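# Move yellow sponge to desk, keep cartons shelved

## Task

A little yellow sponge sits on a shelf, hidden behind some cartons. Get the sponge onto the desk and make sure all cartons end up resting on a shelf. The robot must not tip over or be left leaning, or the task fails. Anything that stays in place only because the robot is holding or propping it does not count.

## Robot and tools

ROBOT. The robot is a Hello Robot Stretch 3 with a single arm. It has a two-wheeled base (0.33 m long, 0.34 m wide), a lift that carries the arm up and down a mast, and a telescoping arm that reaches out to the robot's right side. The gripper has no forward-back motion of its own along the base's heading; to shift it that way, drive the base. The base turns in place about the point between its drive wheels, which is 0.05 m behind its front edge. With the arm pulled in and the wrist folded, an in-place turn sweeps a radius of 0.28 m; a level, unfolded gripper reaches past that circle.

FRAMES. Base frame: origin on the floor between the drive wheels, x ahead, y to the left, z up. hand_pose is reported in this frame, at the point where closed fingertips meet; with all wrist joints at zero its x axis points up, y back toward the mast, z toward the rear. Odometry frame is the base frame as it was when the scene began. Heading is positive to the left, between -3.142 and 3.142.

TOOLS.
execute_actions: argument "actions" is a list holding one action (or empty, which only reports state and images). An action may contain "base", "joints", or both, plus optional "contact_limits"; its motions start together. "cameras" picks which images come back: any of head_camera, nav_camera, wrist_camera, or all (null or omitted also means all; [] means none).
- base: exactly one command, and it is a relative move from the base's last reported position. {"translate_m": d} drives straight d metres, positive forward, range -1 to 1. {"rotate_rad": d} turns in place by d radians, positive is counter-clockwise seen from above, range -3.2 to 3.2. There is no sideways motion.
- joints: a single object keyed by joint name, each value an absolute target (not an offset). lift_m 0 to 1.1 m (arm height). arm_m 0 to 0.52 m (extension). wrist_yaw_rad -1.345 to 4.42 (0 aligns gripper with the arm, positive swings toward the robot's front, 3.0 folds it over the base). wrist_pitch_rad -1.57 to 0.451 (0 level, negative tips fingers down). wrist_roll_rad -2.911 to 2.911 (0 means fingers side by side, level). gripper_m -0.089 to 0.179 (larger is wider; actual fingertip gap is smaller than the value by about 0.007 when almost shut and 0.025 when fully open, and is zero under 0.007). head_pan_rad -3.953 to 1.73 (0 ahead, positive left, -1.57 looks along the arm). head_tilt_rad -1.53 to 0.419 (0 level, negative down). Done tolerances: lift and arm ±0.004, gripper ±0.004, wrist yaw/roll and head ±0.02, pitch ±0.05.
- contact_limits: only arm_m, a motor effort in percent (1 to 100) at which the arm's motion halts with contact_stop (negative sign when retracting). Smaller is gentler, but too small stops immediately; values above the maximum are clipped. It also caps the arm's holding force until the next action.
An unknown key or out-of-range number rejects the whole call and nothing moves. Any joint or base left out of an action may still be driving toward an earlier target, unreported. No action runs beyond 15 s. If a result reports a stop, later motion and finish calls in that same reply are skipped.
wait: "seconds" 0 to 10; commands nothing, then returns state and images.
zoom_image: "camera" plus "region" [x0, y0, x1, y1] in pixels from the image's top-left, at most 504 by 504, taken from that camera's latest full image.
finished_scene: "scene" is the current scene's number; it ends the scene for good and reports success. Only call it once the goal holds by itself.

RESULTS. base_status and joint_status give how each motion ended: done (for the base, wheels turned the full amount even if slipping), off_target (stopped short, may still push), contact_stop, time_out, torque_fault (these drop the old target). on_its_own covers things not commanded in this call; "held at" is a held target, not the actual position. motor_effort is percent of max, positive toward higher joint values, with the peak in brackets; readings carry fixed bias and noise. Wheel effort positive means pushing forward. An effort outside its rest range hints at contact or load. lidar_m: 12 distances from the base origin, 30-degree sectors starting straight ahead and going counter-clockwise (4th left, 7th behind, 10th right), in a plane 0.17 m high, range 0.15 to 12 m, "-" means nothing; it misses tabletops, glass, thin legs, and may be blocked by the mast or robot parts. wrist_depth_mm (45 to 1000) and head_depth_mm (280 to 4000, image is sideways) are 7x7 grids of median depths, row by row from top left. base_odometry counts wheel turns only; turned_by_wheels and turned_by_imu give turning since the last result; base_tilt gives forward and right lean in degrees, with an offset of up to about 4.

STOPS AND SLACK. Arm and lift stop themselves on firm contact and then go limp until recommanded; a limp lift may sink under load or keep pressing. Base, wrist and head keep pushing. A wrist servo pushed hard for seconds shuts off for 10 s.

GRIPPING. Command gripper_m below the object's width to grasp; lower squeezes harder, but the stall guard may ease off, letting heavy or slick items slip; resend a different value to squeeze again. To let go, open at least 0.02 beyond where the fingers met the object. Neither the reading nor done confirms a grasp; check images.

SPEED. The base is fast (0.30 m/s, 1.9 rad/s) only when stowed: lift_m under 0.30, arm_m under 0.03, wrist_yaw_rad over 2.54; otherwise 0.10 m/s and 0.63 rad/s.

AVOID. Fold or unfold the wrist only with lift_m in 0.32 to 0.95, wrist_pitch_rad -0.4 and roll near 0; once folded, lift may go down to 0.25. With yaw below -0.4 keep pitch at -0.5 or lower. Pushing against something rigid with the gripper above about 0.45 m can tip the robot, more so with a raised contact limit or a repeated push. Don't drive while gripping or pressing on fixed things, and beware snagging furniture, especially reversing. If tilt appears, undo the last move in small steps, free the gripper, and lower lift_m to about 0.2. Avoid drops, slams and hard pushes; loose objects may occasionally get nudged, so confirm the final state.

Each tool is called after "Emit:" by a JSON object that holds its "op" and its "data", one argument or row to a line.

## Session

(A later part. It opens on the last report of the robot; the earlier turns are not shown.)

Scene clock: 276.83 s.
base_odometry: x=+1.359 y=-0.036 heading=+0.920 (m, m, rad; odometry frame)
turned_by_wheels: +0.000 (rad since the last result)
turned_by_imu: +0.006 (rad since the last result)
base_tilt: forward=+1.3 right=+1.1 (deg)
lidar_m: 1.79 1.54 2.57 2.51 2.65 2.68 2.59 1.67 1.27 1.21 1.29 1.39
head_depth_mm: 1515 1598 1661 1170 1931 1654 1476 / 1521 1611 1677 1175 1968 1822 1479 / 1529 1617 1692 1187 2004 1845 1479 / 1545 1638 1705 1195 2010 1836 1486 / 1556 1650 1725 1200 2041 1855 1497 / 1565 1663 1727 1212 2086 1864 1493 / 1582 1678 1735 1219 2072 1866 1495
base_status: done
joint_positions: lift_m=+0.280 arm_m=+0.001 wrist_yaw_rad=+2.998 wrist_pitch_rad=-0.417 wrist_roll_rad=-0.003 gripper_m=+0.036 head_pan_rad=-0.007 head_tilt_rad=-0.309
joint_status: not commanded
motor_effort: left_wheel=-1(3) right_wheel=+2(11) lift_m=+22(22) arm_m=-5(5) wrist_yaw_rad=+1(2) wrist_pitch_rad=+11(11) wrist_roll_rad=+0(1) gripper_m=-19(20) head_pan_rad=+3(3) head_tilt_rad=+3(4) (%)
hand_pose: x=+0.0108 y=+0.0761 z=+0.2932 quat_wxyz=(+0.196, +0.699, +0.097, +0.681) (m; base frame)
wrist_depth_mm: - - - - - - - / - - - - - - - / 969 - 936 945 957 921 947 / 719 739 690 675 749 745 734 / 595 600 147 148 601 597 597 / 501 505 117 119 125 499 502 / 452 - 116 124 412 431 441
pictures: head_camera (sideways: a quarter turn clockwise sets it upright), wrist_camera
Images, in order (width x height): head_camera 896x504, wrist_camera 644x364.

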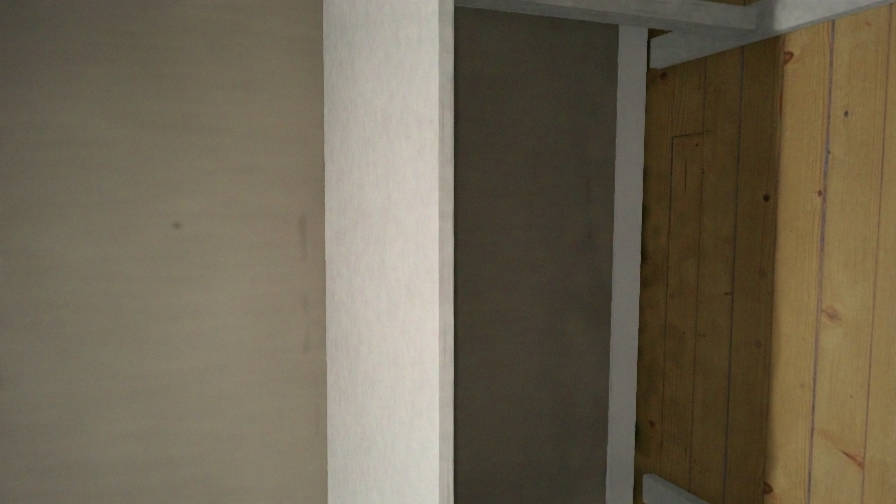

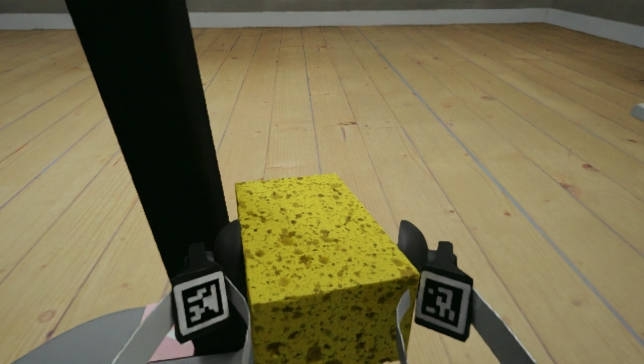

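Emit:
{"op": "execute_actions", "data": {
  "actions": [
    {"base":{"translate_m":0.5}}
  ],
  "cameras": []
}}

Emit:
{"op": "execute_actions", "data": {
  "actions": [
    {"base":{"rotate_rad":1.5},"joints":{"lift_m":0.94,"head_pan_rad":-1.57,"head_tilt_rad":-0.6}}
  ],
  "cameras": []
}}

Emit:
{"op": "execute_actions", "data": {
  "actions": [
    {"joints":{"wrist_yaw_rad":0,"lift_m":1.0}}
  ],
  "cameras": ["head_camera","wrist_camera"]
}}

Scene clock: 284.83 s.
base_odometry: x=+1.662 y=+0.361 heading=+0.920 (m, m, rad; odometry frame)
turned_by_wheels: +0.000 (rad since the last result)
turned_by_imu: +0.004 (rad since the last result)
base_tilt: forward=+1.1 right=+1.0 (deg)
lidar_m: 1.30 1.12 1.97 2.47 2.63 3.12 3.07 1.70 1.28 1.26 1.35 0.93
head_depth_mm: 1078 1144 1222 946 654 1514 1469 / 1093 1158 1232 949 656 1534 1480 / 1094 1168 1245 954 660 1551 1473 / 1102 1177 1250 959 659 1568 1477 / 1113 1184 1265 965 664 1582 1493 / 1122 1190 1276 973 667 1599 1492 / 1121 1201 1280 979 669 1620 1503
base_status: done
joint_positions: lift_m=+0.280 arm_m=+0.001 wrist_yaw_rad=+2.998 wrist_pitch_rad=-0.417 wrist_roll_rad=-0.003 gripper_m=+0.036 head_pan_rad=-0.007 head_tilt_rad=-0.308
joint_status: not commanded
motor_effort: left_wheel=-1(7) right_wheel=+2(11) lift_m=+22(22) arm_m=-5(6) wrist_yaw_rad=+1(1) wrist_pitch_rad=+11(11) wrist_roll_rad=+1(1) gripper_m=-18(18) head_pan_rad=+3(3) head_tilt_rad=+3(3) (%)
hand_pose: x=+0.0108 y=+0.0761 z=+0.2932 quat_wxyz=(+0.196, +0.699, +0.097, +0.681) (m; base frame)
wrist_depth_mm: - - - - - - - / - - - - - - - / 960 - 924 961 944 916 911 / 734 753 694 666 713 731 739 / 594 595 147 148 600 595 596 / 504 508 117 119 125 498 504 / 448 - 116 124 410 436 436
pictures: none
No camera images: the call's "cameras" was empty. Leave "cameras" out to get every camera's image.

Scene clock: 291.67 s.
base_odometry: x=+1.662 y=+0.361 heading=+2.419 (m, m, rad; odometry frame)
turned_by_wheels: +1.500 (rad since the last result)
turned_by_imu: +1.492 (rad since the last result)
base_tilt: forward=+1.2 right=+1.2 (deg)
lidar_m: 2.48 2.57 3.13 3.07 1.83 1.30 1.26 1.28 0.93 1.30 1.12 1.13
head_depth_mm: 1108 1015 715 611 1711 - 1171 / 1108 1026 714 590 1697 - - / 1110 1024 720 595 1689 - - / 1113 1038 722 595 1709 - - / 1115 1042 727 597 1683 - - / 1114 1049 734 601 1715 1441 1200 / 1119 1060 735 605 1729 1445 1248
base_status: done
joint_positions: lift_m=+0.940 arm_m=+0.001 wrist_yaw_rad=+2.998 wrist_pitch_rad=-0.418 wrist_roll_rad=-0.003 gripper_m=+0.036 head_pan_rad=-1.563 head_tilt_rad=-0.593
joint_status: all done
motor_effort: left_wheel=-1(6) right_wheel=+3(7) lift_m=+49(52) arm_m=-5(5) wrist_yaw_rad=+1(2) wrist_pitch_rad=+11(11) wrist_roll_rad=+1(1) gripper_m=-19(19) head_pan_rad=-3(45) head_tilt_rad=-2(18) (%)
hand_pose: x=+0.0108 y=+0.0761 z=+0.9522 quat_wxyz=(+0.196, +0.699, +0.097, +0.681) (m; base frame)
wrist_depth_mm: - - - - - - - / - - - - - - - / - - - - - - - / - - - - - - - / - - 147 149 - - - / - - 117 120 125 - - / - - 117 124 - - -
pictures: none
No camera images: the call's "cameras" was empty. Leave "cameras" out to get every camera's image.

Scene clock: 294.17 s.
base_odometry: x=+1.662 y=+0.361 heading=+2.419 (m, m, rad; odometry frame)
turned_by_wheels: +0.000 (rad since the last result)
turned_by_imu: +0.001 (rad since the last result)
base_tilt: forward=+1.2 right=+1.1 (deg)
lidar_m: 2.47 2.57 3.13 3.08 1.83 1.31 1.25 1.28 0.93 1.30 1.12 1.13
head_depth_mm: 1113 1013 714 588 - - - / 1111 1023 716 - - - - / 1116 1032 722 - - - - / 1112 1038 726 576 1630 1413 1234 / 1121 1043 730 598 1697 1435 1245 / 1121 1055 731 601 1705 1440 1247 / 1117 1059 735 603 1714 1441 1236
base_status: not commanded
joint_positions: lift_m=+1.000 arm_m=+0.001 wrist_yaw_rad=+0.003 wrist_pitch_rad=-0.418 wrist_roll_rad=-0.003 gripper_m=+0.036 head_pan_rad=-1.563 head_tilt_rad=-0.593
joint_status: all done
motor_effort: left_wheel=-1(1) right_wheel=+3(3) lift_m=+49(47) arm_m=-5(5) wrist_yaw_rad=-3(3) wrist_pitch_rad=+11(11) wrist_roll_rad=+0(1) gripper_m=-18(19) head_pan_rad=-3(4) head_tilt_rad=-3(2) (%)
hand_pose: x=-0.0208 y=-0.3705 z=+1.0122 quat_wxyz=(+0.693, +0.148, -0.690, -0.146) (m; base frame)
wrist_depth_mm: 925 915 927 918 930 928 956 / 586 594 592 594 595 585 582 / 417 417 415 414 414 415 420 / 317 318 320 292 320 322 321 / - - 164 148 303 849 - / - - 117 120 125 - - / - - - 124 - - -
pictures: head_camera (sideways: a quarter turn clockwise sets it upright), wrist_camera
Images, in order (width x height): head_camera 896x504, wrist_camera 644x364.

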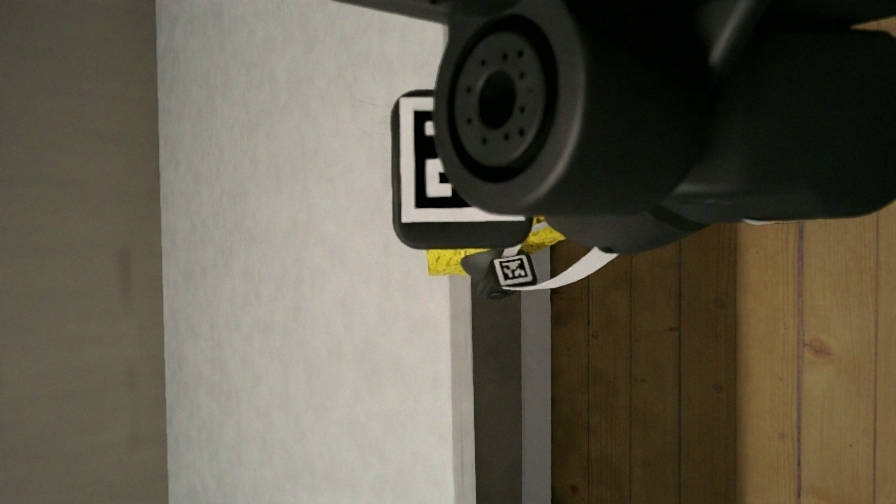

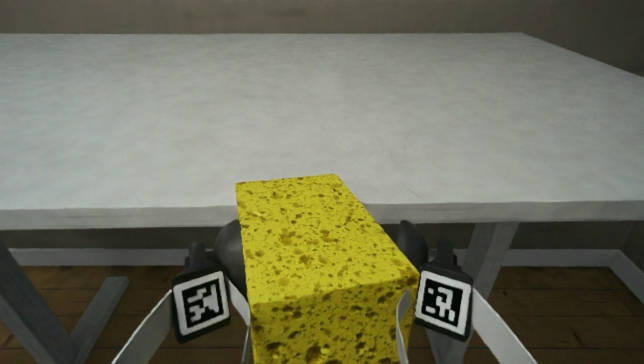

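Emit:
{"op": "execute_actions", "data": {
  "actions": [
    {"joints":{"arm_m":0.3,"wrist_pitch_rad":-0.25,"lift_m":0.97}}
  ],
  "cameras": ["wrist_camera"]
}}

Scene clock: 304.80 s.
base_odometry: x=+1.662 y=+0.361 heading=+2.419 (m, m, rad; odometry frame)
turned_by_wheels: +0.000 (rad since the last result)
turned_by_imu: +0.002 (rad since the last result)
base_tilt: forward=+1.1 right=+1.3 (deg)
lidar_m: 2.48 2.57 3.12 3.10 1.83 1.30 1.25 1.29 0.93 1.30 1.12 1.13
head_depth_mm: 1106 - 656 611 1655 1385 1225 / 1113 - 648 591 1680 1427 1228 / 1112 - - 594 1688 1438 1232 / 1118 1068 692 596 1691 1425 1235 / 1114 1043 730 598 1713 1444 1240 / 1114 1053 730 602 1713 1438 1241 / 1126 1057 735 603 1725 1447 1239
base_status: not commanded
joint_positions: lift_m=+0.970 arm_m=+0.300 wrist_yaw_rad=+0.002 wrist_pitch_rad=-0.274 wrist_roll_rad=-0.003 gripper_m=+0.036 head_pan_rad=-1.563 head_tilt_rad=-0.593
joint_status: all done
motor_effort: left_wheel=-1(2) right_wheel=+3(2) lift_m=+21(43) arm_m=+6(6) wrist_yaw_rad=-1(1) wrist_pitch_rad=+14(13) wrist_roll_rad=+0(1) gripper_m=-19(19) head_pan_rad=-4(4) head_tilt_rad=-2(2) (%)
hand_pose: x=-0.0211 y=-0.6848 z=+1.0167 quat_wxyz=(+0.702, +0.097, -0.699, -0.096) (m; base frame)
wrist_depth_mm: 670 679 667 681 671 669 683 / 702 714 731 718 713 712 700 / 546 547 554 560 550 559 557 / 380 379 379 335 381 376 382 / 287 290 164 149 294 289 286 / 232 231 117 120 125 230 234 / 195 195 182 124 183 194 194
pictures: wrist_camera
Images, in order (width x height): wrist_camera 644x364.

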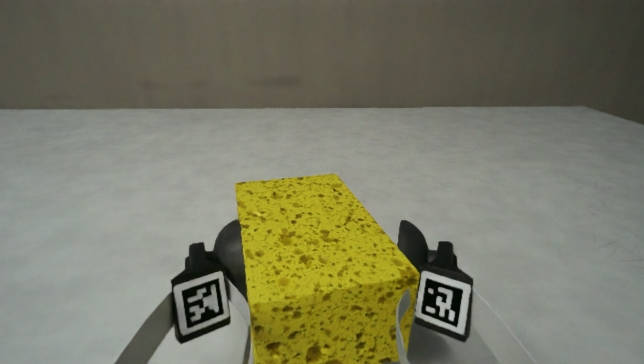

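The depth readings match the ones from when the sponge was 0.035 m above the shelf, so I'll lower by 0.033 m.

Emit:
{"op": "execute_actions", "data": {
  "actions": [
    {"joints":{"lift_m":0.937}}
  ],
  "cameras": []
}}

Emit:
{"op": "execute_actions", "data": {
  "actions": [
    {"joints":{"gripper_m":0.13}}
  ],
  "cameras": []
}}

Emit:
{"op": "execute_actions", "data": {
  "actions": [
    {"joints":{"arm_m":0.15,"lift_m":0.96}}
  ],
  "cameras": ["wrist_camera"]
}}

Scene clock: 309.70 s.
base_odometry: x=+1.662 y=+0.361 heading=+2.419 (m, m, rad; odometry frame)
turned_by_wheels: +0.000 (rad since the last result)
turned_by_imu: +0.001 (rad since the last result)
base_tilt: forward=+1.2 right=+1.0 (deg)
lidar_m: 2.48 2.57 3.13 3.07 1.83 1.30 1.26 1.29 0.93 1.30 1.12 1.13
head_depth_mm: 1111 1082 - 1596 1653 1391 1226 / 1111 1182 - 580 1684 1426 1232 / 1115 1097 - 573 1683 1410 1229 / 1118 1039 688 596 1704 1431 1232 / 1117 1041 728 597 1715 1441 1235 / 1122 1050 731 602 1696 1432 1240 / 1121 1060 736 603 1709 1433 1242
base_status: not commanded
joint_positions: lift_m=+0.937 arm_m=+0.300 wrist_yaw_rad=+0.002 wrist_pitch_rad=-0.273 wrist_roll_rad=-0.003 gripper_m=+0.036 head_pan_rad=-1.563 head_tilt_rad=-0.593
joint_status: all done
motor_effort: left_wheel=-2(2) right_wheel=+3(2) lift_m=+21(21) arm_m=+5(6) wrist_yaw_rad=-1(1) wrist_pitch_rad=+14(14) wrist_roll_rad=+1(0) gripper_m=-19(18) head_pan_rad=-4(4) head_tilt_rad=-2(2) (%)
hand_pose: x=-0.0211 y=-0.6848 z=+0.9838 quat_wxyz=(+0.702, +0.097, -0.699, -0.096) (m; base frame)
wrist_depth_mm: 667 679 667 664 668 679 683 / 724 703 718 717 707 712 701 / 447 445 451 443 447 449 445 / 302 305 306 267 302 305 301 / 230 231 164 149 236 231 230 / 185 185 118 119 125 186 186 / 155 156 146 124 146 155 156
pictures: none
No camera images: the call's "cameras" was empty. Leave "cameras" out to get every camera's image.

Scene clock: 311.13 s.
base_odometry: x=+1.662 y=+0.361 heading=+2.419 (m, m, rad; odometry frame)
turned_by_wheels: +0.000 (rad since the last result)
turned_by_imu: +0.000 (rad since the last result)
base_tilt: forward=+1.1 right=+1.2 (deg)
lidar_m: 2.48 2.57 3.12 3.07 1.83 1.30 1.26 1.29 0.93 1.30 1.12 1.13
head_depth_mm: 1111 1081 - 1603 1666 1384 1226 / 1107 1173 - 580 1676 1421 1226 / 1112 1096 - 573 1693 1419 1231 / 1116 1038 691 594 1701 1429 1228 / 1115 1044 729 598 1707 1438 1239 / 1122 1052 730 602 1705 1436 1242 / 1122 1060 734 603 1714 1438 1244
base_status: not commanded
joint_positions: lift_m=+0.937 arm_m=+0.300 wrist_yaw_rad=+0.002 wrist_pitch_rad=-0.273 wrist_roll_rad=-0.003 gripper_m=+0.130 head_pan_rad=-1.563 head_tilt_rad=-0.593
joint_status: all done
motor_effort: left_wheel=-2(1) right_wheel=+3(3) lift_m=+21(21) arm_m=+6(6) wrist_yaw_rad=-2(2) wrist_pitch_rad=+14(14) wrist_roll_rad=+1(0) gripper_m=+0(81) head_pan_rad=-4(4) head_tilt_rad=-3(2) (%)
hand_pose: x=-0.0211 y=-0.6848 z=+0.9838 quat_wxyz=(+0.702, +0.097, -0.699, -0.096) (m; base frame)
wrist_depth_mm: 670 668 668 674 669 669 655 / 705 716 713 703 715 716 735 / 443 446 446 443 444 447 446 / 305 302 303 269 303 306 305 / 230 235 208 150 229 242 232 / 184 - 178 123 134 - 185 / 162 150 150 126 145 150 155
pictures: none
No camera images: the call's "cameras" was empty. Leave "cameras" out to get every camera's image.

Scene clock: 313.50 s.
base_odometry: x=+1.662 y=+0.361 heading=+2.419 (m, m, rad; odometry frame)
turned_by_wheels: +0.000 (rad since the last result)
turned_by_imu: +0.001 (rad since the last result)
base_tilt: forward=+1.3 right=+1.1 (deg)
lidar_m: 2.48 2.57 3.12 3.09 1.83 1.31 1.25 1.29 0.93 1.30 1.12 1.13
head_depth_mm: 1108 1015 - - 1595 1390 1229 / 1112 1021 - - 1630 1423 1231 / 1111 1029 - - 1610 1417 1228 / 1111 1035 721 618 1699 1425 1232 / 1116 1043 727 598 1703 1437 1242 / 1115 1049 732 602 1706 1442 1240 / 1120 1058 734 605 1715 1444 1244
base_status: not commanded
joint_positions: lift_m=+0.960 arm_m=+0.150 wrist_yaw_rad=+0.002 wrist_pitch_rad=-0.272 wrist_roll_rad=-0.003 gripper_m=+0.130 head_pan_rad=-1.563 head_tilt_rad=-0.593
joint_status: all done
motor_effort: left_wheel=-2(1) right_wheel=+3(3) lift_m=+49(51) arm_m=-6(7) wrist_yaw_rad=-3(0) wrist_pitch_rad=+13(14) wrist_roll_rad=+1(0) gripper_m=+0(0) head_pan_rad=-4(5) head_tilt_rad=-2(2) (%)
hand_pose: x=-0.0211 y=-0.5357 z=+1.0062 quat_wxyz=(+0.702, +0.097, -0.699, -0.095) (m; base frame)
wrist_depth_mm: 809 808 798 807 826 823 815 / 871 835 839 868 844 852 873 / 524 526 529 529 525 519 523 / 355 355 355 269 353 357 358 / 271 278 269 272 270 285 270 / 218 - 219 218 218 - 216 / 189 178 182 183 182 177 182
pictures: wrist_camera
Images, in order (width x height): wrist_camera 644x364.

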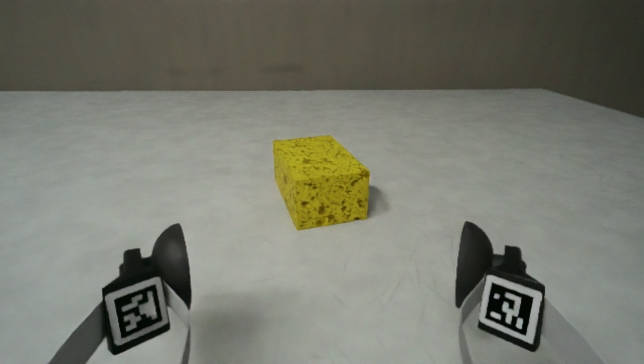

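Emit:
{"op": "finished_scene", "data": {
  "scene": 1
}}

The scene is finished: the task was done.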